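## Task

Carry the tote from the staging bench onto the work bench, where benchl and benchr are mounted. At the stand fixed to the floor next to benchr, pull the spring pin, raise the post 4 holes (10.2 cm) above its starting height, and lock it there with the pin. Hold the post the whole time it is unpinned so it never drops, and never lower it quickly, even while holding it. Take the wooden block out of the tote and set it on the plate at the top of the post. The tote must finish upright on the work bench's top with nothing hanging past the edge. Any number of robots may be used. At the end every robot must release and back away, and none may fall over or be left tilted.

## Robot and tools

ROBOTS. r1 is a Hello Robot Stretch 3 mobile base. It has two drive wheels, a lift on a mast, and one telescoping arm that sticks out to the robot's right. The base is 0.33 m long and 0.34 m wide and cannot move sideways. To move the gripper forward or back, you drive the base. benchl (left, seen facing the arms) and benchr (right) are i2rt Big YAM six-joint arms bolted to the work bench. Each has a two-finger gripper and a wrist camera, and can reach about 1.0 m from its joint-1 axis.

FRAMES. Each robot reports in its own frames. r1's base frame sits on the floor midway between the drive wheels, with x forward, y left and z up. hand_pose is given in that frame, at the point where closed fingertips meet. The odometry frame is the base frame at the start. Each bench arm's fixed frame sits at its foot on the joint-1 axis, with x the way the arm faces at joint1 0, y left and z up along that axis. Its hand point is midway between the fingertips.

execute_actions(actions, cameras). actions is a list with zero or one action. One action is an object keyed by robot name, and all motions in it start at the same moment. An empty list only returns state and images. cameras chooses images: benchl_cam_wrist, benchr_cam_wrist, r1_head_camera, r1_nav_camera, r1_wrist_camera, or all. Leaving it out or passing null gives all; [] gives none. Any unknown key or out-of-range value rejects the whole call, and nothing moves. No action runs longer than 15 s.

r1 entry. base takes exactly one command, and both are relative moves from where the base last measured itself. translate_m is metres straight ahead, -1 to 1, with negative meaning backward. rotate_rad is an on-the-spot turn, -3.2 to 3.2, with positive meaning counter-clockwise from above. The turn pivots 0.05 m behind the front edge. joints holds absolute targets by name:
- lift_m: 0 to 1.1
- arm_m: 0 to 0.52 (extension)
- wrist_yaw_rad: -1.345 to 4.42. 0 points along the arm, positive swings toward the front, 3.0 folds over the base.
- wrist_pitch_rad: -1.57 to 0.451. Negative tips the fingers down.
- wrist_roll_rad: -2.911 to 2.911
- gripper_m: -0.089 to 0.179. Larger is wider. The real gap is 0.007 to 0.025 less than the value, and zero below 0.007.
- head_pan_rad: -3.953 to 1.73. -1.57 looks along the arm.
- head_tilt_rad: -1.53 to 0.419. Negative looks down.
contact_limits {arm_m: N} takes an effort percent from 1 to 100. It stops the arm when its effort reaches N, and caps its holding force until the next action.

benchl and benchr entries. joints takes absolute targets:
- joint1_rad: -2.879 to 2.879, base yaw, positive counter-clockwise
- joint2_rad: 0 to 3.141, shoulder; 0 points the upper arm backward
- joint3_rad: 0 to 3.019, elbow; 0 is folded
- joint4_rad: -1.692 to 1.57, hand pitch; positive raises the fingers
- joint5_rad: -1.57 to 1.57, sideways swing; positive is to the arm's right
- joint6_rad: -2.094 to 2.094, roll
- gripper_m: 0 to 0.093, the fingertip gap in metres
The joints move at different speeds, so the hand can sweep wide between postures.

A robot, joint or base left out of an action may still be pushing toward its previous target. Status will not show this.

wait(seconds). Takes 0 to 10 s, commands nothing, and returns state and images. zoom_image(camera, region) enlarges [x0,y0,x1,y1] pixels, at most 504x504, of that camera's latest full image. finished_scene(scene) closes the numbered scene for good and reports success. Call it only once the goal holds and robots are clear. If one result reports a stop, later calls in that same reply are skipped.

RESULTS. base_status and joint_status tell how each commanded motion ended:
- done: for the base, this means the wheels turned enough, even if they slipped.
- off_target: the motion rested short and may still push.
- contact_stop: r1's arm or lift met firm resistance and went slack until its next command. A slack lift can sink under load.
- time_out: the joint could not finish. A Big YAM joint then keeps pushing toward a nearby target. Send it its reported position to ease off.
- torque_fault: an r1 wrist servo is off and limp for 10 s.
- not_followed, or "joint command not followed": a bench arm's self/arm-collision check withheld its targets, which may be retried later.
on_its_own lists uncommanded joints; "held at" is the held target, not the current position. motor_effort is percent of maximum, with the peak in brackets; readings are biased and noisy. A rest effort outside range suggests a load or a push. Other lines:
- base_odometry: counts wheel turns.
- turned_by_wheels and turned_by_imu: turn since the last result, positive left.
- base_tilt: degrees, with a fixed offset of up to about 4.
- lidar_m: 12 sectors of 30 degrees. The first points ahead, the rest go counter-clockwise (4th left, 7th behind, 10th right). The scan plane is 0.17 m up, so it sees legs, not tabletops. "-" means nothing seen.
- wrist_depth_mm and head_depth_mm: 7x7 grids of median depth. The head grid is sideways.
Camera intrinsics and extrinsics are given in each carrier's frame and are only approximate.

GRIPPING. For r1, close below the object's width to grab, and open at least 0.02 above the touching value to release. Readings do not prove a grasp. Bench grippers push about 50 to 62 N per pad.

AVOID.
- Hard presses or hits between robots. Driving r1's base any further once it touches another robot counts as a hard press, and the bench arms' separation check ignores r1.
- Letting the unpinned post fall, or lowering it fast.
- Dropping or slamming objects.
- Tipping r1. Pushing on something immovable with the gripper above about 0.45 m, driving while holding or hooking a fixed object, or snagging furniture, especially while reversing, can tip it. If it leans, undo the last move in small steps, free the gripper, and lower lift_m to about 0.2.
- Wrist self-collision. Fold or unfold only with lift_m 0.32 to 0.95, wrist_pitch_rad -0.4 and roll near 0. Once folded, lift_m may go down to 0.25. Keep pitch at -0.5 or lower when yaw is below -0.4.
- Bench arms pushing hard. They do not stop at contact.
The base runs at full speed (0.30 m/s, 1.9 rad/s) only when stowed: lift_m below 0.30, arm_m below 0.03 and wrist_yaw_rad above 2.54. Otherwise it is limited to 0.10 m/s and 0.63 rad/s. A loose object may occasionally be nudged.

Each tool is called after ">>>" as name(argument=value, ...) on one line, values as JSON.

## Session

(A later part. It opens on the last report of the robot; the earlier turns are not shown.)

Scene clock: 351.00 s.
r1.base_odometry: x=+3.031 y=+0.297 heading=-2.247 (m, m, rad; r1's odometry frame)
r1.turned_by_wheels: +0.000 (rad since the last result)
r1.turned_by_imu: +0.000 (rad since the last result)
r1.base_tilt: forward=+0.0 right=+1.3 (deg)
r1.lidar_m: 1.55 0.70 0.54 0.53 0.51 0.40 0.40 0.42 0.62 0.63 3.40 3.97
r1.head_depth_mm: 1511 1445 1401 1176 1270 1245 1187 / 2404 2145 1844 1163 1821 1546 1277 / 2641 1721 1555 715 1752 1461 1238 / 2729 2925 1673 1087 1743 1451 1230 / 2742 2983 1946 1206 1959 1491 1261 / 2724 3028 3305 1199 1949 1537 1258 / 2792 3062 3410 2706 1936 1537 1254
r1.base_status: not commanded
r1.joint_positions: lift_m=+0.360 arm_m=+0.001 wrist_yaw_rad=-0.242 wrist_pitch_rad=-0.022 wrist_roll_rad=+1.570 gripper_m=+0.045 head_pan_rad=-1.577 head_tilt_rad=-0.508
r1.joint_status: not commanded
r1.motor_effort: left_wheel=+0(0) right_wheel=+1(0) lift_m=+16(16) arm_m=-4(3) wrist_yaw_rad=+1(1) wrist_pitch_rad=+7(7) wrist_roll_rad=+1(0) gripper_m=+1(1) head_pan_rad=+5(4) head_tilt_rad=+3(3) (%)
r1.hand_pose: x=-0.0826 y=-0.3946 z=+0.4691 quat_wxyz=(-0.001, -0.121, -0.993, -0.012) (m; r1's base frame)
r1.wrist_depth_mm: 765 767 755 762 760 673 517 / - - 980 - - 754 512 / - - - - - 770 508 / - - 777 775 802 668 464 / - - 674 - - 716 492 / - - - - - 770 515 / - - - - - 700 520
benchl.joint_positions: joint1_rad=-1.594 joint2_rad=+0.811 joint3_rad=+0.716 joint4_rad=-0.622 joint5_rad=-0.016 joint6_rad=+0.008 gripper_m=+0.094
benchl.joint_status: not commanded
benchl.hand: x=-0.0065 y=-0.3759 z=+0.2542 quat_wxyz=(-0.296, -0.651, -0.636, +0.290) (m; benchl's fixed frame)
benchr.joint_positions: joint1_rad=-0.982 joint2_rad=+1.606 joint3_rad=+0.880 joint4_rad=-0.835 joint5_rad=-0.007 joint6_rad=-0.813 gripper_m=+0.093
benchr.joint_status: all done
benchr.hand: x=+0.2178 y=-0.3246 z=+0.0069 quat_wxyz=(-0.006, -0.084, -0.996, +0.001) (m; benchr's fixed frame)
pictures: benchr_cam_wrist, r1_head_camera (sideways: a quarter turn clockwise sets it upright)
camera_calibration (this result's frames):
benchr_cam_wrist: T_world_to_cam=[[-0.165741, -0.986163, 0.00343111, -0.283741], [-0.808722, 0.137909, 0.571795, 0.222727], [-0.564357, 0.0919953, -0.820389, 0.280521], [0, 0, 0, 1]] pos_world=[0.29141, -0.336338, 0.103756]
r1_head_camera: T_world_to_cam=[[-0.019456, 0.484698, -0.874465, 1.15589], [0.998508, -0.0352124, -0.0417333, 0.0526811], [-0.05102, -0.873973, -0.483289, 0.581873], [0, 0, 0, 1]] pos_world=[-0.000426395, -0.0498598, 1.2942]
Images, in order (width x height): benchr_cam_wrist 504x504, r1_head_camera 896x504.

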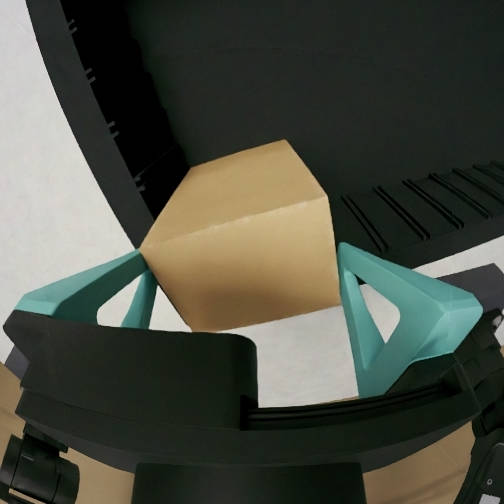

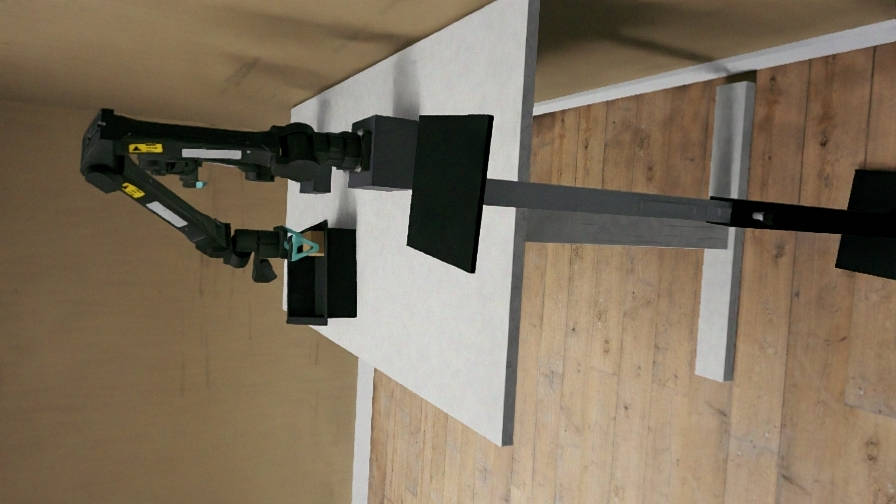

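Wrong roll direction; fix and go lower.

>>> execute_actions(actions=[{"benchr":{"joints":{"joint6_rad":-1.07,"joint1_rad":-0.96}}}], cameras=[])

>>> execute_actions(actions=[{"benchr":{"joints":{"joint2_rad":1.635,"joint3_rad":0.845,"joint4_rad":-0.79}}}], cameras=["benchr_cam_wrist"])

>>> execute_actions(actions=[{"benchr":{"joints":{"gripper_m":0.03}}}], cameras=["benchr_cam_wrist","r1_head_camera"])

Scene clock: 352.97 s.
r1.base_odometry: x=+3.031 y=+0.297 heading=-2.247 (m, m, rad; r1's odometry frame)
r1.turned_by_wheels: +0.000 (rad since the last result)
r1.turned_by_imu: +0.000 (rad since the last result)
r1.base_tilt: forward=+0.0 right=+1.3 (deg)
r1.lidar_m: 1.55 0.70 0.54 0.53 0.52 0.40 0.39 0.42 0.62 0.63 3.40 4.00
r1.head_depth_mm: 1515 1454 1392 1177 1274 1246 1189 / 2409 2201 1833 1163 1833 1549 1265 / 2676 1719 1554 715 1769 1460 1234 / 2710 2908 1668 1087 1773 1445 1229 / 2772 3020 1932 1202 1949 1502 1265 / 2783 3013 3328 1194 1954 1535 1259 / 2778 3097 3378 2656 1945 1524 1260
r1.base_status: not commanded
r1.joint_positions: lift_m=+0.360 arm_m=+0.001 wrist_yaw_rad=-0.242 wrist_pitch_rad=-0.022 wrist_roll_rad=+1.570 gripper_m=+0.045 head_pan_rad=-1.577 head_tilt_rad=-0.508
r1.joint_status: not commanded
r1.motor_effort: left_wheel=+0(1) right_wheel=+0(1) lift_m=+17(17) arm_m=-3(3) wrist_yaw_rad=+1(1) wrist_pitch_rad=+7(7) wrist_roll_rad=+0(0) gripper_m=+0(1) head_pan_rad=+4(4) head_tilt_rad=+2(3) (%)
r1.hand_pose: x=-0.0826 y=-0.3946 z=+0.4691 quat_wxyz=(-0.001, -0.121, -0.993, -0.012) (m; r1's base frame)
r1.wrist_depth_mm: 762 781 760 764 773 667 522 / - - - - - 757 529 / - - - - - 750 511 / - - 773 778 807 667 463 / - - 682 - - 720 488 / - - - - - 754 525 / - - - - - 727 518
benchl.joint_positions: joint1_rad=-1.594 joint2_rad=+0.811 joint3_rad=+0.716 joint4_rad=-0.622 joint5_rad=-0.016 joint6_rad=+0.008 gripper_m=+0.094
benchl.joint_status: not commanded
benchl.hand: x=-0.0065 y=-0.3759 z=+0.2542 quat_wxyz=(-0.296, -0.651, -0.636, +0.290) (m; benchl's fixed frame)
benchr.joint_positions: joint1_rad=-0.967 joint2_rad=+1.606 joint3_rad=+0.880 joint4_rad=-0.833 joint5_rad=-0.007 joint6_rad=-1.058 gripper_m=+0.093
benchr.joint_status: all done
benchr.hand: x=+0.2227 y=-0.3217 z=+0.0069 quat_wxyz=(-0.006, +0.046, -0.999, +0.003) (m; benchr's fixed frame)
pictures: none
No camera images: the call's "cameras" was empty. Leave "cameras" out to get every camera's image.

Scene clock: 353.60 s.
r1.base_odometry: x=+3.031 y=+0.297 heading=-2.247 (m, m, rad; r1's odometry frame)
r1.turned_by_wheels: +0.000 (rad since the last result)
r1.turned_by_imu: +0.000 (rad since the last result)
r1.base_tilt: forward=-0.1 right=+1.3 (deg)
r1.lidar_m: 1.55 0.70 0.54 0.53 0.52 0.40 0.40 0.42 0.62 0.63 3.43 4.00
r1.head_depth_mm: 1525 1457 1398 1176 1274 1248 1181 / 2421 2178 1848 1168 1836 1546 1277 / 2643 1718 1558 714 1778 1457 1242 / 2733 2894 1651 1090 1761 1449 1228 / 2741 2983 1942 1203 1964 1495 1264 / 2770 3034 3323 1198 1953 1531 1259 / 2799 3041 3338 2684 1942 1533 1251
r1.base_status: not commanded
r1.joint_positions: lift_m=+0.360 arm_m=+0.001 wrist_yaw_rad=-0.242 wrist_pitch_rad=-0.022 wrist_roll_rad=+1.570 gripper_m=+0.045 head_pan_rad=-1.577 head_tilt_rad=-0.508
r1.joint_status: not commanded
r1.motor_effort: left_wheel=+0(0) right_wheel=+1(0) lift_m=+17(16) arm_m=-3(4) wrist_yaw_rad=+1(1) wrist_pitch_rad=+7(7) wrist_roll_rad=+0(0) gripper_m=+2(1) head_pan_rad=+5(4) head_tilt_rad=+3(3) (%)
r1.hand_pose: x=-0.0826 y=-0.3946 z=+0.4691 quat_wxyz=(-0.001, -0.121, -0.993, -0.012) (m; r1's base frame)
r1.wrist_depth_mm: 772 767 761 765 758 663 528 / - - 984 - - 763 521 / - - - - - 771 523 / - - 752 799 799 668 466 / - - 671 - - 710 491 / - - - - - 761 520 / - - - - - 703 522
benchl.joint_positions: joint1_rad=-1.594 joint2_rad=+0.811 joint3_rad=+0.716 joint4_rad=-0.622 joint5_rad=-0.016 joint6_rad=+0.008 gripper_m=+0.094
benchl.joint_status: not commanded
benchl.hand: x=-0.0065 y=-0.3759 z=+0.2542 quat_wxyz=(-0.296, -0.651, -0.636, +0.290) (m; benchl's fixed frame)
benchr.joint_positions: joint1_rad=-0.967 joint2_rad=+1.617 joint3_rad=+0.857 joint4_rad=-0.799 joint5_rad=-0.007 joint6_rad=-1.059 gripper_m=+0.093
benchr.joint_status: all done
benchr.hand: x=+0.2203 y=-0.3183 z=-0.0033 quat_wxyz=(-0.006, +0.046, -0.999, +0.003) (m; benchr's fixed frame)
pictures: benchr_cam_wrist
camera_calibration (this result's frames):
benchr_cam_wrist: T_world_to_cam=[[0.0942511, -0.995509, 0.008825, -0.337286], [-0.8176, -0.0723436, 0.571223, 0.164766], [-0.56802, -0.0610538, -0.820747, 0.225071], [0, 0, 0, 1]] pos_world=[0.294347, -0.31011, 0.0935849]
Images, in order (width x height): benchr_cam_wrist 504x504.

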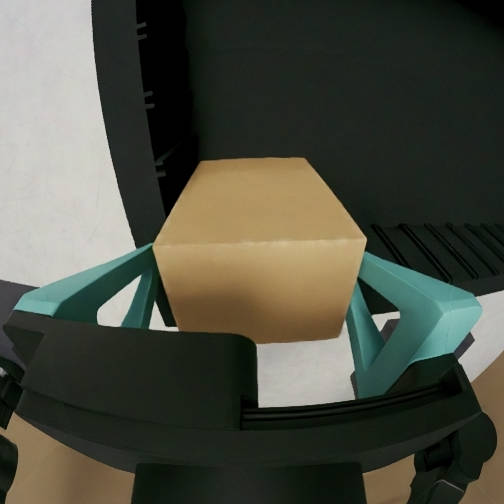

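Scene clock: 354.23 s.
r1.base_odometry: x=+3.031 y=+0.297 heading=-2.247 (m, m, rad; r1's odometry frame)
r1.turned_by_wheels: +0.000 (rad since the last result)
r1.turned_by_imu: +0.000 (rad since the last result)
r1.base_tilt: forward=-0.1 right=+1.3 (deg)
r1.lidar_m: 1.56 0.70 0.54 0.53 0.52 0.40 0.39 0.42 0.62 0.63 3.41 3.97
r1.head_depth_mm: 1518 1459 1400 1171 1279 1247 1181 / 2422 2184 1823 1170 1840 1552 1273 / 2635 1713 1566 716 1755 1448 1246 / 2738 2897 1659 1091 1764 1442 1225 / 2744 2986 1958 1203 1966 1500 1261 / 2777 3041 3279 1201 1951 1527 1265 / 2777 3031 3335 2674 1951 1533 1251
r1.base_status: not commanded
r1.joint_positions: lift_m=+0.360 arm_m=+0.001 wrist_yaw_rad=-0.242 wrist_pitch_rad=-0.022 wrist_roll_rad=+1.570 gripper_m=+0.045 head_pan_rad=-1.577 head_tilt_rad=-0.508
r1.joint_status: not commanded
r1.motor_effort: left_wheel=+0(0) right_wheel=+1(1) lift_m=+16(17) arm_m=-3(3) wrist_yaw_rad=+1(1) wrist_pitch_rad=+7(7) wrist_roll_rad=+0(1) gripper_m=+1(2) head_pan_rad=+4(4) head_tilt_rad=+3(3) (%)
r1.hand_pose: x=-0.0826 y=-0.3946 z=+0.4691 quat_wxyz=(-0.001, -0.121, -0.993, -0.012) (m; r1's base frame)
r1.wrist_depth_mm: 753 757 762 778 759 672 519 / - - - - - 746 524 / - - - - - 753 512 / - - 758 804 797 665 465 / - - 671 - - 720 486 / - - - - - 758 522 / - - - - - 715 518
benchl.joint_positions: joint1_rad=-1.594 joint2_rad=+0.811 joint3_rad=+0.716 joint4_rad=-0.622 joint5_rad=-0.016 joint6_rad=+0.008 gripper_m=+0.094
benchl.joint_status: not commanded
benchl.hand: x=-0.0065 y=-0.3759 z=+0.2542 quat_wxyz=(-0.296, -0.651, -0.636, +0.290) (m; benchl's fixed frame)
benchr.joint_positions: joint1_rad=-0.967 joint2_rad=+1.617 joint3_rad=+0.857 joint4_rad=-0.791 joint5_rad=-0.006 joint6_rad=-1.061 gripper_m=+0.080
benchr.joint_status: gripper_m off_target (ended at +0.080, target +0.030)
benchr.hand: x=+0.2213 y=-0.3200 z=-0.0033 quat_wxyz=(-0.008, +0.047, -0.999, +0.007) (m; benchr's fixed frame)
pictures: benchr_cam_wrist, r1_head_camera (sideways: a quarter turn clockwise sets it upright)
camera_calibration (this result's frames):
benchr_cam_wrist: T_world_to_cam=[[0.0960856, -0.995238, 0.0164053, -0.339396], [-0.819511, -0.0697439, 0.568804, 0.166652], [-0.564951, -0.0680983, -0.822309, 0.222594], [0, 0, 0, 1]] pos_world=[0.294939, -0.310999, 0.0938164]
r1_head_camera: T_world_to_cam=[[-0.019456, 0.484696, -0.874466, 1.15589], [0.998508, -0.0352124, -0.0417332, 0.0526811], [-0.05102, -0.873974, -0.483288, 0.581871], [0, 0, 0, 1]] pos_world=[-0.000426395, -0.0498598, 1.2942]
Images, in order (width x height): benchr_cam_wrist 504x504, r1_head_camera 896x504.

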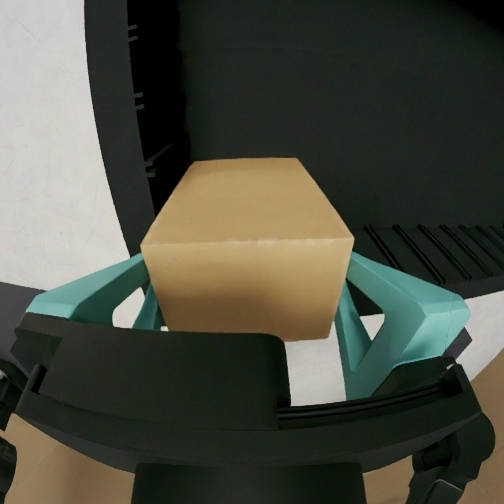

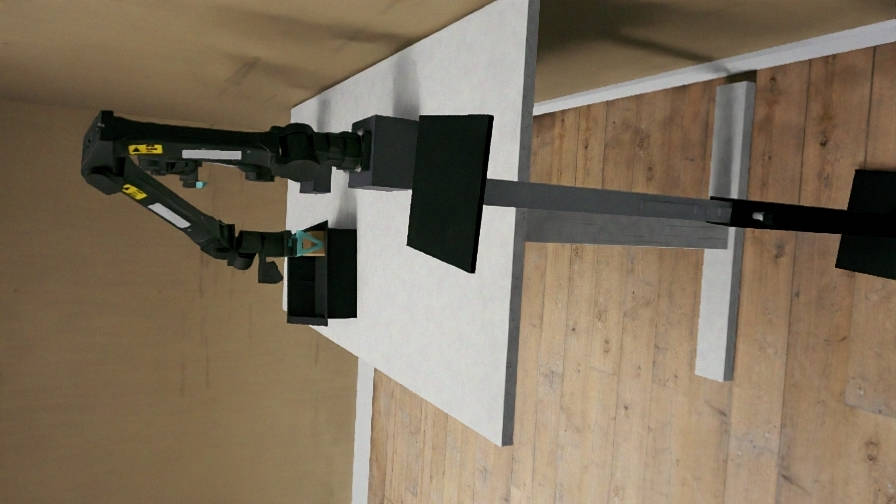

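>>> execute_actions(actions=[{"benchr":{"joints":{"joint2_rad":1.53,"joint3_rad":0.96,"joint4_rad":-1.0}}}], cameras=[])

>>> execute_actions(actions=[{"benchr":{"joints":{"joint2_rad":1.45,"joint3_rad":1.1,"joint4_rad":-1.2}}}], cameras=[])

>>> execute_actions(actions=[{"benchr":{"joints":{"joint2_rad":1.6,"joint3_rad":1.75,"joint4_rad":-1.67}}}], cameras=["r1_head_camera"])

>>> execute_actions(actions=[{"benchr":{"joints":{"joint1_rad":1.41,"joint6_rad":0,"joint3_rad":2.2,"joint2_rad":1.95}}}], cameras=[])

>>> execute_actions(actions=[{"benchr":{"joints":{"joint3_rad":2.5,"joint2_rad":2.25,"joint4_rad":-1.69}},"r1":{"joints":{"head_tilt_rad":-0.3}}}], cameras=["r1_head_camera","benchr_cam_wrist"])

Scene clock: 356.77 s.
r1.base_odometry: x=+3.031 y=+0.297 heading=-2.247 (m, m, rad; r1's odometry frame)
r1.turned_by_wheels: +0.000 (rad since the last result)
r1.turned_by_imu: +0.000 (rad since the last result)
r1.base_tilt: forward=+0.0 right=+1.3 (deg)
r1.lidar_m: 1.56 0.70 0.54 0.53 0.52 0.40 0.39 0.42 0.62 0.63 3.41 3.96
r1.head_depth_mm: 1521 1451 1400 1166 1274 1249 1183 / 2357 1983 1837 1164 1839 1561 1269 / 2642 2035 1566 714 1774 1467 1241 / 2717 2879 1644 1084 1756 1446 1229 / 2751 3018 1934 1206 1959 1495 1261 / 2773 3014 3295 1203 1949 1530 1259 / 2772 3022 3365 2682 1938 1523 1253
r1.base_status: not commanded
r1.joint_positions: lift_m=+0.360 arm_m=+0.001 wrist_yaw_rad=-0.242 wrist_pitch_rad=-0.022 wrist_roll_rad=+1.570 gripper_m=+0.045 head_pan_rad=-1.577 head_tilt_rad=-0.508
r1.joint_status: not commanded
r1.motor_effort: left_wheel=+0(0) right_wheel=+1(1) lift_m=+17(16) arm_m=-3(3) wrist_yaw_rad=+1(1) wrist_pitch_rad=+7(7) wrist_roll_rad=+0(0) gripper_m=+1(2) head_pan_rad=+4(4) head_tilt_rad=+3(3) (%)
r1.hand_pose: x=-0.0826 y=-0.3946 z=+0.4691 quat_wxyz=(-0.001, -0.121, -0.993, -0.012) (m; r1's base frame)
r1.wrist_depth_mm: 768 781 754 752 759 676 518 / - - - - - 754 522 / - - - - - 763 508 / - - 772 796 784 685 475 / - - 669 - - 713 486 / - - - - - 762 531 / - - - - - 714 531
benchl.joint_positions: joint1_rad=-1.594 joint2_rad=+0.811 joint3_rad=+0.716 joint4_rad=-0.622 joint5_rad=-0.016 joint6_rad=+0.008 gripper_m=+0.094
benchl.joint_status: not commanded
benchl.hand: x=-0.0065 y=-0.3759 z=+0.2542 quat_wxyz=(-0.296, -0.651, -0.636, +0.290) (m; benchl's fixed frame)
benchr.joint_positions: joint1_rad=-0.967 joint2_rad=+1.541 joint3_rad=+0.908 joint4_rad=-0.986 joint5_rad=-0.007 joint6_rad=-1.062 gripper_m=+0.080
benchr.joint_status: all done
benchr.hand: x=+0.2131 y=-0.3076 z=+0.0393 quat_wxyz=(+0.010, +0.048, -0.999, -0.023) (m; benchr's fixed frame)
pictures: none
No camera images: the call's "cameras" was empty. Leave "cameras" out to get every camera's image.

Scene clock: 357.80 s.
r1.base_odometry: x=+3.031 y=+0.297 heading=-2.247 (m, m, rad; r1's odometry frame)
r1.turned_by_wheels: +0.000 (rad since the last result)
r1.turned_by_imu: +0.000 (rad since the last result)
r1.base_tilt: forward=-0.1 right=+1.3 (deg)
r1.lidar_m: 1.55 0.70 0.54 0.53 0.52 0.40 0.40 0.42 0.62 0.63 3.41 3.95
r1.head_depth_mm: 1516 1463 1406 1172 1272 1247 1187 / 2299 1910 1842 1164 1840 1560 1274 / 2641 2844 1557 712 1760 1467 1238 / 2711 2882 1644 1088 1754 1446 1229 / 2747 2967 1950 1203 1948 1497 1256 / 2762 3050 3331 1196 1960 1528 1251 / 2779 3032 3351 2687 1944 1524 1252
r1.base_status: not commanded
r1.joint_positions: lift_m=+0.360 arm_m=+0.001 wrist_yaw_rad=-0.242 wrist_pitch_rad=-0.022 wrist_roll_rad=+1.570 gripper_m=+0.045 head_pan_rad=-1.577 head_tilt_rad=-0.508
r1.joint_status: not commanded
r1.motor_effort: left_wheel=+0(0) right_wheel=+1(0) lift_m=+17(17) arm_m=-3(3) wrist_yaw_rad=+1(1) wrist_pitch_rad=+7(7) wrist_roll_rad=+0(0) gripper_m=+3(1) head_pan_rad=+4(4) head_tilt_rad=+2(2) (%)
r1.hand_pose: x=-0.0826 y=-0.3946 z=+0.4691 quat_wxyz=(-0.001, -0.121, -0.993, -0.012) (m; r1's base frame)
r1.wrist_depth_mm: 775 741 759 776 752 666 523 / - - 997 - - 767 530 / - - - - - 769 517 / - - 766 774 805 669 468 / - - 675 - - 713 488 / - - - - - 744 536 / - - - - - 730 523
benchl.joint_positions: joint1_rad=-1.594 joint2_rad=+0.811 joint3_rad=+0.716 joint4_rad=-0.622 joint5_rad=-0.016 joint6_rad=+0.008 gripper_m=+0.094
benchl.joint_status: not commanded
benchl.hand: x=-0.0065 y=-0.3759 z=+0.2542 quat_wxyz=(-0.296, -0.651, -0.636, +0.290) (m; benchl's fixed frame)
benchr.joint_positions: joint1_rad=-0.967 joint2_rad=+1.455 joint3_rad=+1.054 joint4_rad=-1.193 joint5_rad=-0.007 joint6_rad=-1.062 gripper_m=+0.080
benchr.joint_status: all done
benchr.hand: x=+0.2228 y=-0.3216 z=+0.1195 quat_wxyz=(+0.004, +0.048, -0.999, -0.012) (m; benchr's fixed frame)
pictures: none
No camera images: the call's "cameras" was empty. Leave "cameras" out to get every camera's image.

Scene clock: 359.27 s.
r1.base_odometry: x=+3.031 y=+0.297 heading=-2.247 (m, m, rad; r1's odometry frame)
r1.turned_by_wheels: +0.000 (rad since the last result)
r1.turned_by_imu: +0.000 (rad since the last result)
r1.base_tilt: forward=-0.1 right=+1.3 (deg)
r1.lidar_m: 1.55 0.70 0.54 0.53 0.52 0.40 0.40 0.42 0.62 0.63 3.42 3.97
r1.head_depth_mm: 1520 1454 1405 1174 1275 1248 1182 / 2403 2178 1849 1163 1824 1542 1272 / 2614 2856 1559 715 1769 1449 1236 / 2658 2903 1915 1091 1740 1448 1222 / 2750 3010 1930 1204 1948 1498 1265 / 2774 3014 3342 1196 1967 1537 1256 / 2780 3058 3336 2653 1943 1529 1260
r1.base_status: not commanded
r1.joint_positions: lift_m=+0.360 arm_m=+0.001 wrist_yaw_rad=-0.242 wrist_pitch_rad=-0.022 wrist_roll_rad=+1.570 gripper_m=+0.045 head_pan_rad=-1.577 head_tilt_rad=-0.508
r1.joint_status: not commanded
r1.motor_effort: left_wheel=+0(0) right_wheel=+0(1) lift_m=+17(16) arm_m=-3(3) wrist_yaw_rad=+1(2) wrist_pitch_rad=+7(7) wrist_roll_rad=+0(0) gripper_m=+1(0) head_pan_rad=+4(4) head_tilt_rad=+3(3) (%)
r1.hand_pose: x=-0.0826 y=-0.3946 z=+0.4691 quat_wxyz=(-0.001, -0.121, -0.993, -0.012) (m; r1's base frame)
r1.wrist_depth_mm: 774 764 773 742 741 669 515 / - - 991 - - 774 523 / - - - - - 761 511 / - - 774 801 804 662 471 / - - 665 - - 720 491 / - - - - - 769 527 / - - - - - 715 528
benchl.joint_positions: joint1_rad=-1.594 joint2_rad=+0.811 joint3_rad=+0.716 joint4_rad=-0.622 joint5_rad=-0.016 joint6_rad=+0.008 gripper_m=+0.094
benchl.joint_status: not commanded
benchl.hand: x=-0.0065 y=-0.3759 z=+0.2542 quat_wxyz=(-0.296, -0.651, -0.636, +0.290) (m; benchl's fixed frame)
benchr.joint_positions: joint1_rad=-0.967 joint2_rad=+1.606 joint3_rad=+1.691 joint4_rad=-1.663 joint5_rad=-0.007 joint6_rad=-1.062 gripper_m=+0.080
benchr.joint_status: all done
benchr.hand: x=+0.2743 y=-0.3962 z=+0.2933 quat_wxyz=(-0.001, +0.048, -0.999, -0.005) (m; benchr's fixed frame)
pictures: r1_head_camera (sideways: a quarter turn clockwise sets it upright)
camera_calibration (this result's frames):
r1_head_camera: T_world_to_cam=[[-0.019456, 0.484695, -0.874467, 1.15589], [0.998508, -0.0352125, -0.0417332, 0.052681], [-0.05102, -0.873974, -0.483286, 0.581869], [0, 0, 0, 1]] pos_world=[-0.000426395, -0.0498599, 1.2942]
Images, in order (width x height): r1_head_camera 896x504.

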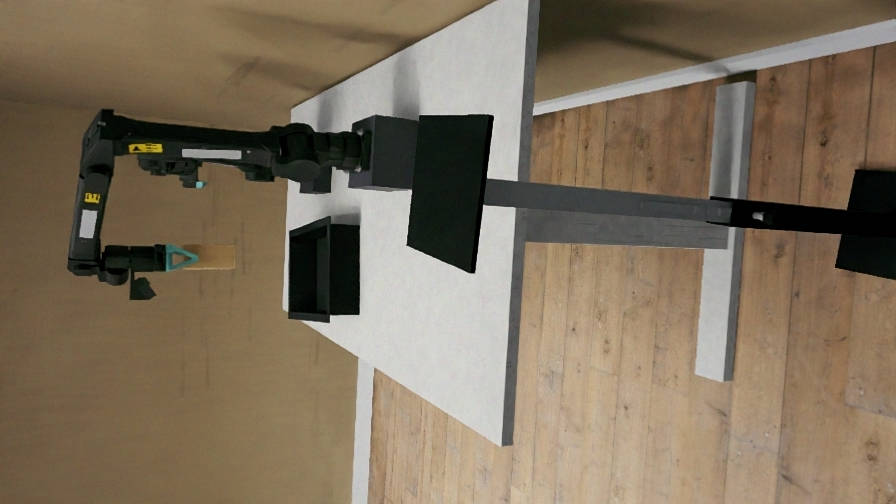

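Scene clock: 361.80 s.
r1.base_odometry: x=+3.031 y=+0.297 heading=-2.247 (m, m, rad; r1's odometry frame)
r1.turned_by_wheels: +0.000 (rad since the last result)
r1.turned_by_imu: +0.000 (rad since the last result)
r1.base_tilt: forward=-0.1 right=+1.3 (deg)
r1.lidar_m: 1.56 0.70 0.54 0.53 0.51 0.40 0.40 0.42 0.62 0.63 3.40 4.00
r1.head_depth_mm: 1514 1450 1395 1177 1277 1243 1186 / 2099 1995 1700 1157 1835 1562 1276 / 2604 621 686 707 1768 1460 1234 / 2710 2947 1797 1085 1760 1451 1230 / 2744 2985 1943 1204 1944 1492 1263 / 2756 3037 3316 1197 1948 1530 1254 / 2740 3054 3355 2678 1947 1529 1257
r1.base_status: not commanded
r1.joint_positions: lift_m=+0.360 arm_m=+0.001 wrist_yaw_rad=-0.242 wrist_pitch_rad=-0.022 wrist_roll_rad=+1.570 gripper_m=+0.045 head_pan_rad=-1.577 head_tilt_rad=-0.508
r1.joint_status: not commanded
r1.motor_effort: left_wheel=+0(0) right_wheel=+1(0) lift_m=+16(17) arm_m=-4(3) wrist_yaw_rad=+1(1) wrist_pitch_rad=+7(7) wrist_roll_rad=+0(1) gripper_m=+1(2) head_pan_rad=+4(4) head_tilt_rad=+3(2) (%)
r1.hand_pose: x=-0.0826 y=-0.3946 z=+0.4691 quat_wxyz=(-0.001, -0.121, -0.993, -0.012) (m; r1's base frame)
r1.wrist_depth_mm: 764 770 766 756 765 674 522 / - - - - - 770 529 / - - - - - 758 506 / - - 777 794 805 678 470 / - - 667 - - 711 480 / - - - - - 752 521 / - - - - - 722 521
benchl.joint_positions: joint1_rad=-1.594 joint2_rad=+0.811 joint3_rad=+0.716 joint4_rad=-0.622 joint5_rad=-0.016 joint6_rad=+0.008 gripper_m=+0.094
benchl.joint_status: not commanded
benchl.hand: x=-0.0065 y=-0.3759 z=+0.2542 quat_wxyz=(-0.296, -0.651, -0.636, +0.290) (m; benchl's fixed frame)
benchr.joint_positions: joint1_rad=+1.408 joint2_rad=+1.989 joint3_rad=+2.135 joint4_rad=-1.663 joint5_rad=-0.010 joint6_rad=-0.010 gripper_m=+0.080
benchr.joint_status: all done
benchr.hand: x=+0.1005 y=+0.6206 z=+0.2586 quat_wxyz=(-0.017, +0.651, -0.758, -0.021) (m; benchr's fixed frame)
pictures: none
No camera images: the call's "cameras" was empty. Leave "cameras" out to get every camera's image.

Scene clock: 362.73 s.
r1.base_odometry: x=+3.031 y=+0.297 heading=-2.247 (m, m, rad; r1's odometry frame)
r1.turned_by_wheels: +0.000 (rad since the last result)
r1.turned_by_imu: +0.000 (rad since the last result)
r1.base_tilt: forward=-0.1 right=+1.3 (deg)
r1.lidar_m: 1.55 0.70 0.54 0.53 0.52 0.40 0.40 0.42 0.62 0.63 3.43 4.01
r1.head_depth_mm: 1499 1454 1415 1370 1170 1212 1266 / 2626 2472 2103 1812 1140 1759 1468 / 2760 2930 585 617 637 1694 1376 / 2780 2976 3160 1651 1013 1684 1350 / 2780 2983 3167 2001 1182 1832 1464 / 2851 3018 3185 3423 1177 1804 1468 / 2840 3026 3191 3384 2612 1871 1459
r1.base_status: not commanded
r1.joint_positions: lift_m=+0.360 arm_m=+0.001 wrist_yaw_rad=-0.242 wrist_pitch_rad=-0.022 wrist_roll_rad=+1.570 gripper_m=+0.045 head_pan_rad=-1.577 head_tilt_rad=-0.310
r1.joint_status: all done
r1.motor_effort: left_wheel=+0(0) right_wheel=+1(1) lift_m=+17(17) arm_m=-3(3) wrist_yaw_rad=+1(1) wrist_pitch_rad=+7(7) wrist_roll_rad=+0(0) gripper_m=+1(1) head_pan_rad=+4(4) head_tilt_rad=+3(16) (%)
r1.hand_pose: x=-0.0826 y=-0.3946 z=+0.4691 quat_wxyz=(-0.001, -0.121, -0.993, -0.012) (m; r1's base frame)
r1.wrist_depth_mm: 775 755 754 759 762 673 526 / - - 985 - - 753 526 / - - - - - 751 510 / - - 748 791 810 674 468 / - - 672 - - 714 490 / - - - - - 752 526 / - - - - - 706 519
benchl.joint_positions: joint1_rad=-1.594 joint2_rad=+0.811 joint3_rad=+0.716 joint4_rad=-0.622 joint5_rad=-0.016 joint6_rad=+0.008 gripper_m=+0.094
benchl.joint_status: not commanded
benchl.hand: x=-0.0065 y=-0.3759 z=+0.2542 quat_wxyz=(-0.296, -0.651, -0.636, +0.290) (m; benchl's fixed frame)
benchr.joint_positions: joint1_rad=+1.408 joint2_rad=+2.195 joint3_rad=+2.452 joint4_rad=-1.689 joint5_rad=-0.007 joint6_rad=-0.009 gripper_m=+0.080
benchr.joint_status: all done
benchr.hand: x=+0.1127 y=+0.6925 z=+0.2517 quat_wxyz=(-0.051, +0.649, -0.757, -0.048) (m; benchr's fixed frame)
pictures: benchr_cam_wrist, r1_head_camera (sideways: a quarter turn clockwise sets it upright)
camera_calibration (this result's frames):
benchr_cam_wrist: T_world_to_cam=[[0.988641, -0.150238, -0.00428834, -0.00603692], [-0.131222, -0.876717, 0.462762, 0.511176], [-0.073284, -0.456942, -0.886472, 0.669935], [0, 0, 0, 1]] pos_world=[0.122142, 0.753371, 0.357301]
r1_head_camera: T_world_to_cam=[[-0.0205099, 0.303726, -0.952538, 1.25777], [0.998464, -0.042829, -0.0351552, 0.0441274], [-0.0514739, -0.951796, -0.302381, 0.346455], [0, 0, 0, 1]] pos_world=[-0.000429421, -0.0503742, 1.30439]
Images, in order (width x height): benchr_cam_wrist 504x504, r1_head_camera 896x504.

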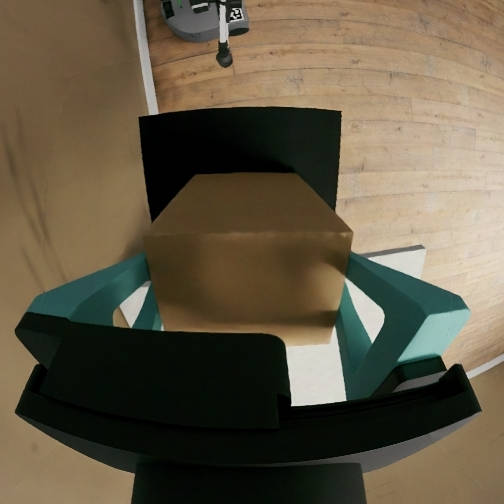

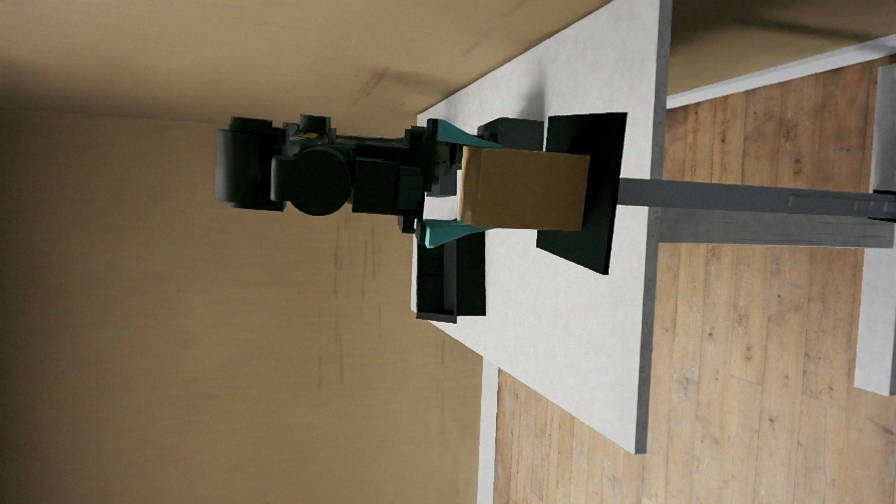

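Resting on the plate. Release and lift.

>>> execute_actions(actions=[{"benchr":{"joints":{"joint2_rad":2.19,"gripper_m":0.093}}}], cameras=[])

>>> execute_actions(actions=[{"benchr":{"joints":{"joint2_rad":2.0}}}], cameras=["r1_head_camera"])

>>> execute_actions(actions=[{"benchr":{"joints":{"joint2_rad":1.2,"joint3_rad":1.6}}}])

Scene clock: 363.97 s.
r1.base_odometry: x=+3.031 y=+0.297 heading=-2.247 (m, m, rad; r1's odometry frame)
r1.turned_by_wheels: +0.000 (rad since the last result)
r1.turned_by_imu: +0.000 (rad since the last result)
r1.base_tilt: forward=+0.0 right=+1.2 (deg)
r1.lidar_m: 1.55 0.70 0.54 0.53 0.52 0.40 0.40 0.42 0.62 0.63 3.41 3.97
r1.head_depth_mm: 1486 1454 1412 1372 1165 1207 1273 / 2650 2475 2082 1807 1132 1765 1470 / 2786 2927 584 619 636 1681 1387 / 2822 2948 3152 1670 1015 1682 1338 / 2817 2982 3218 2003 1182 1816 1459 / 2849 3069 3192 3404 1174 1804 1455 / 2876 3020 3226 3363 2592 1866 1456
r1.base_status: not commanded
r1.joint_positions: lift_m=+0.360 arm_m=+0.001 wrist_yaw_rad=-0.242 wrist_pitch_rad=-0.022 wrist_roll_rad=+1.570 gripper_m=+0.045 head_pan_rad=-1.577 head_tilt_rad=-0.310
r1.joint_status: not commanded
r1.motor_effort: left_wheel=+1(0) right_wheel=+1(0) lift_m=+16(17) arm_m=-3(3) wrist_yaw_rad=+1(1) wrist_pitch_rad=+7(7) wrist_roll_rad=+0(0) gripper_m=+1(1) head_pan_rad=+4(4) head_tilt_rad=+3(4) (%)
r1.hand_pose: x=-0.0826 y=-0.3946 z=+0.4691 quat_wxyz=(-0.001, -0.121, -0.993, -0.012) (m; r1's base frame)
r1.wrist_depth_mm: 770 759 773 768 753 681 526 / - - 999 - - 760 521 / - - - - - 749 513 / - - 768 775 776 680 468 / - - 662 - - 720 490 / - - - - - 759 518 / - - - - - 717 528
benchl.joint_positions: joint1_rad=-1.594 joint2_rad=+0.811 joint3_rad=+0.716 joint4_rad=-0.622 joint5_rad=-0.016 joint6_rad=+0.008 gripper_m=+0.094
benchl.joint_status: not commanded
benchl.hand: x=-0.0065 y=-0.3759 z=+0.2542 quat_wxyz=(-0.296, -0.651, -0.636, +0.290) (m; benchl's fixed frame)
benchr.joint_positions: joint1_rad=+1.408 joint2_rad=+2.194 joint3_rad=+2.452 joint4_rad=-1.689 joint5_rad=-0.007 joint6_rad=-0.008 gripper_m=+0.093
benchr.joint_status: all done
benchr.hand: x=+0.1127 y=+0.6924 z=+0.2523 quat_wxyz=(-0.051, +0.649, -0.757, -0.048) (m; benchr's fixed frame)
pictures: none
No camera images: the call's "cameras" was empty. Leave "cameras" out to get every camera's image.

Scene clock: 365.33 s.
r1.base_odometry: x=+3.031 y=+0.297 heading=-2.247 (m, m, rad; r1's odometry frame)
r1.turned_by_wheels: +0.000 (rad since the last result)
r1.turned_by_imu: +0.000 (rad since the last result)
r1.base_tilt: forward=-0.1 right=+1.3 (deg)
r1.lidar_m: 1.55 0.70 0.54 0.53 0.52 0.40 0.39 0.42 0.62 0.63 3.44 3.95
r1.head_depth_mm: 1491 1452 1414 1370 1170 1207 1272 / 2264 1980 1893 1827 1134 1782 1470 / 2751 623 1654 1257 637 1687 1382 / 2802 2968 3180 1893 1016 1684 1337 / 2830 2994 3163 1992 1185 1808 1466 / 2869 3025 3209 3399 1181 1813 1456 / 2886 3046 3272 3433 2606 1856 1456
r1.base_status: not commanded
r1.joint_positions: lift_m=+0.360 arm_m=+0.001 wrist_yaw_rad=-0.242 wrist_pitch_rad=-0.022 wrist_roll_rad=+1.570 gripper_m=+0.045 head_pan_rad=-1.577 head_tilt_rad=-0.310
r1.joint_status: not commanded
r1.motor_effort: left_wheel=+0(0) right_wheel=+1(0) lift_m=+17(17) arm_m=-3(3) wrist_yaw_rad=+1(1) wrist_pitch_rad=+7(7) wrist_roll_rad=+0(0) gripper_m=+1(1) head_pan_rad=+4(4) head_tilt_rad=+3(4) (%)
r1.hand_pose: x=-0.0826 y=-0.3946 z=+0.4691 quat_wxyz=(-0.001, -0.121, -0.993, -0.012) (m; r1's base frame)
r1.wrist_depth_mm: 759 762 761 758 772 669 518 / - - - - - 765 511 / - - - - - 766 512 / - - 781 798 817 674 473 / - - 678 - - 716 493 / - - - - - 756 522 / - - - - - 725 522
benchl.joint_positions: joint1_rad=-1.594 joint2_rad=+0.811 joint3_rad=+0.716 joint4_rad=-0.622 joint5_rad=-0.016 joint6_rad=+0.008 gripper_m=+0.094
benchl.joint_status: not commanded
benchl.hand: x=-0.0065 y=-0.3759 z=+0.2542 quat_wxyz=(-0.296, -0.651, -0.636, +0.290) (m; benchl's fixed frame)
benchr.joint_positions: joint1_rad=+1.408 joint2_rad=+1.981 joint3_rad=+2.475 joint4_rad=-1.689 joint5_rad=-0.007 joint6_rad=-0.008 gripper_m=+0.093
benchr.joint_status: all done
benchr.hand: x=+0.1063 y=+0.6530 z=+0.4034 quat_wxyz=(-0.141, +0.640, -0.746, -0.123) (m; benchr's fixed frame)
pictures: r1_head_camera (sideways: a quarter turn clockwise sets it upright)
camera_calibration (this result's frames):
r1_head_camera: T_world_to_cam=[[-0.02051, 0.303708, -0.952544, 1.25778], [0.998464, -0.0428297, -0.0351545, 0.0441264], [-0.0514739, -0.951802, -0.302363, 0.346431], [0, 0, 0, 1]] pos_world=[-0.000429421, -0.0503742, 1.30439]
Images, in order (width x height): r1_head_camera 896x504.

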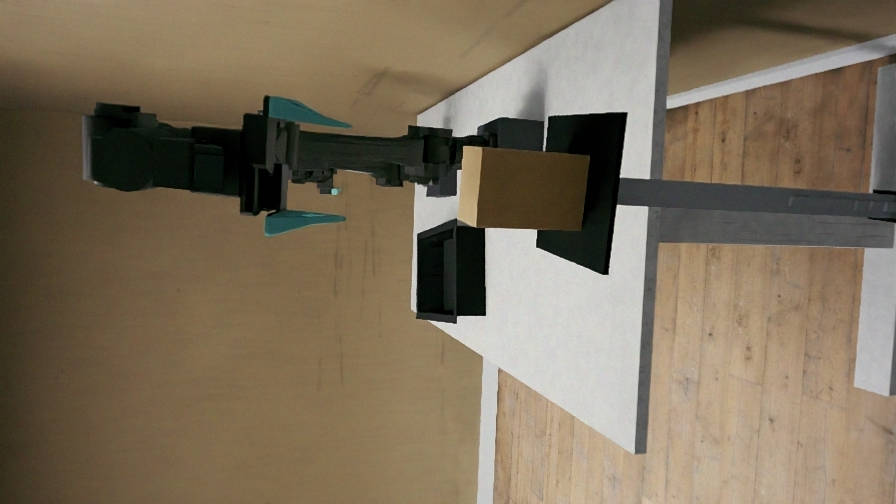

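Scene clock: 367.07 s.
r1.base_odometry: x=+3.031 y=+0.297 heading=-2.247 (m, m, rad; r1's odometry frame)
r1.turned_by_wheels: +0.000 (rad since the last result)
r1.turned_by_imu: +0.000 (rad since the last result)
r1.base_tilt: forward=+0.0 right=+1.3 (deg)
r1.lidar_m: 1.55 0.70 0.54 0.53 0.52 0.40 0.40 0.42 0.62 0.63 3.42 3.96
r1.head_depth_mm: 1495 1454 1410 1376 1169 1208 1267 / 2602 1932 2076 1809 1140 1768 1478 / 2779 2934 2990 1305 637 1704 1378 / 2815 2958 3168 1895 1013 1673 1348 / 2833 2972 3169 1982 1187 1816 1463 / 2844 3028 3160 3406 1180 1802 1459 / 2878 3039 3239 3422 2607 1863 1461
r1.base_status: not commanded
r1.joint_positions: lift_m=+0.360 arm_m=+0.001 wrist_yaw_rad=-0.242 wrist_pitch_rad=-0.022 wrist_roll_rad=+1.570 gripper_m=+0.045 head_pan_rad=-1.577 head_tilt_rad=-0.310
r1.joint_status: not commanded
r1.motor_effort: left_wheel=+0(0) right_wheel=+1(0) lift_m=+17(16) arm_m=-3(3) wrist_yaw_rad=+2(1) wrist_pitch_rad=+7(7) wrist_roll_rad=+0(0) gripper_m=+1(3) head_pan_rad=+4(4) head_tilt_rad=+3(3) (%)
r1.hand_pose: x=-0.0826 y=-0.3946 z=+0.4691 quat_wxyz=(-0.001, -0.121, -0.993, -0.012) (m; r1's base frame)
r1.wrist_depth_mm: 791 762 757 764 783 677 519 / - - - - - 753 520 / - - - - - 773 515 / - - 757 781 794 681 471 / - - 662 - - 712 494 / - - - - - 760 521 / - - - - - 713 521
benchl.joint_positions: joint1_rad=-1.594 joint2_rad=+0.811 joint3_rad=+0.716 joint4_rad=-0.622 joint5_rad=-0.016 joint6_rad=+0.008 gripper_m=+0.094
benchl.joint_status: not commanded
benchl.hand: x=-0.0065 y=-0.3759 z=+0.2542 quat_wxyz=(-0.296, -0.651, -0.636, +0.290) (m; benchl's fixed frame)
benchr.joint_positions: joint1_rad=+1.408 joint2_rad=+1.202 joint3_rad=+1.609 joint4_rad=-1.689 joint5_rad=-0.007 joint6_rad=-0.008 gripper_m=+0.093
benchr.joint_status: all done
benchr.hand: x=+0.0590 y=+0.3648 z=+0.4236 quat_wxyz=(-0.108, +0.644, -0.751, -0.096) (m; benchr's fixed frame)
pictures: benchl_cam_wrist, benchr_cam_wrist, r1_head_camera (sideways: a quarter turn clockwise sets it upright), r1_nav_camera (sideways: a quarter turn counterclockwise sets it upright), r1_wrist_camera
camera_calibration (this result's frames):
benchl_cam_wrist: T_world_to_cam=[[-0.999812, 0.017469, -0.00838983, 0.000129421], [0.0189187, 0.97366, -0.227219, 0.426232], [0.00419957, -0.227335, -0.973808, 0.289284], [0, 0, 0, 1]] pos_world=[-0.00914922, -0.349243, 0.378555]
benchr_cam_wrist: T_world_to_cam=[[0.988668, -0.150097, -0.00259791, -0.00217585], [-0.141105, -0.935065, 0.325181, 0.217442], [-0.0512379, -0.321129, -0.945648, 0.642846], [0, 0, 0, 1]] pos_world=[0.0657714, 0.409432, 0.537193]
r1_head_camera: T_world_to_cam=[[-0.02051, 0.303703, -0.952546, 1.25778], [0.998464, -0.0428299, -0.0351543, 0.0441262], [-0.0514739, -0.951804, -0.302358, 0.346424], [0, 0, 0, 1]] pos_world=[-0.000429421, -0.0503742, 1.30439]
r1_nav_camera: T_world_to_cam=[[-0.0482096, -0.3264, 0.944002, -1.17977], [-0.998508, 0.0400125, -0.0371585, 0.10356], [-0.0256433, -0.944385, -0.327842, 0.383716], [0, 0, 0, 1]] pos_world=[0.0563687, -0.0268454, 1.24335]
r1_wrist_camera: T_world_to_cam=[[-0.031985, 0.0484953, -0.998311, 0.481801], [0.998464, -0.0436521, -0.0341104, 0.111658], [-0.0452326, -0.997869, -0.0470246, -0.209471], [0, 0, 0, 1]] pos_world=[-0.105551, -0.227516, 0.474946]
Images, in order (width x height): benchl_cam_wrist 504x504, benchr_cam_wrist 504x504, r1_head_camera 896x504, r1_nav_camera 672x504, r1_wrist_camera 644x364.

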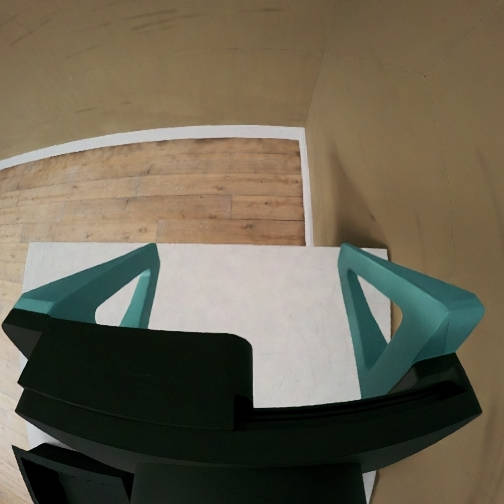

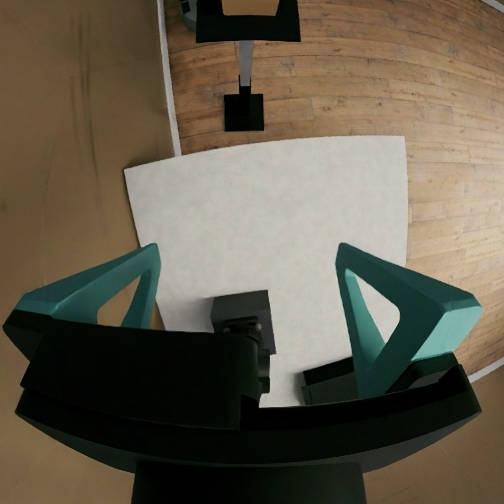

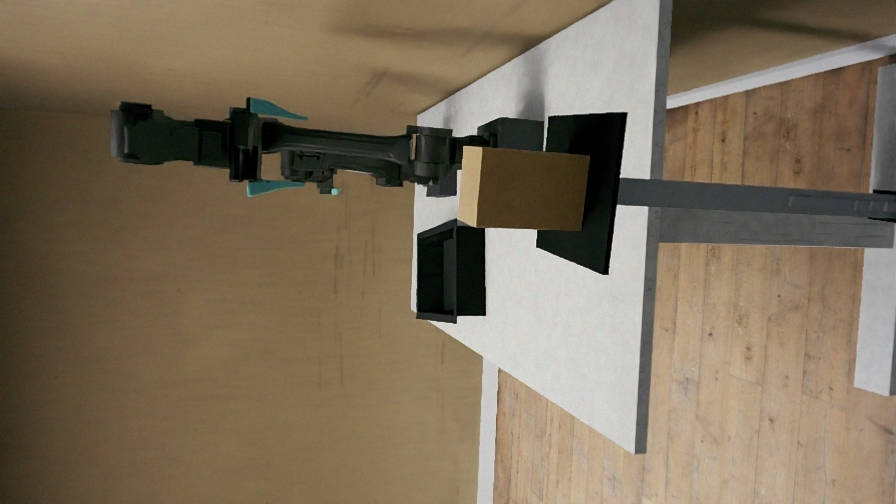

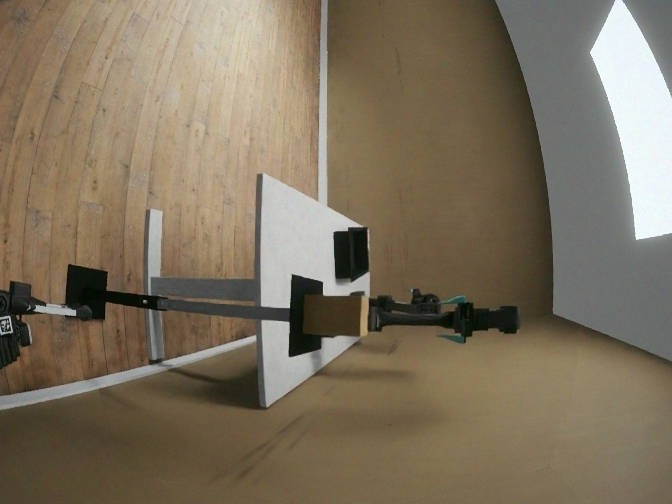

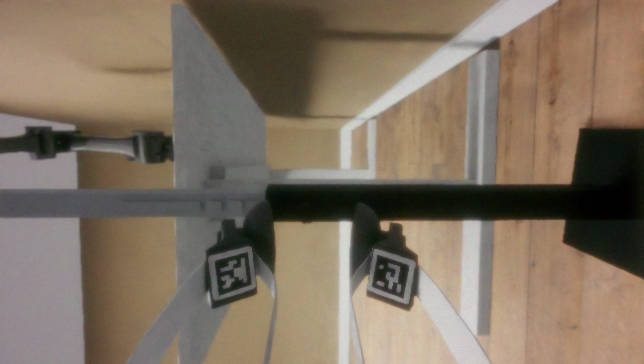

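>>> finished_scene(scene=1)

The scene is finished: the task was done.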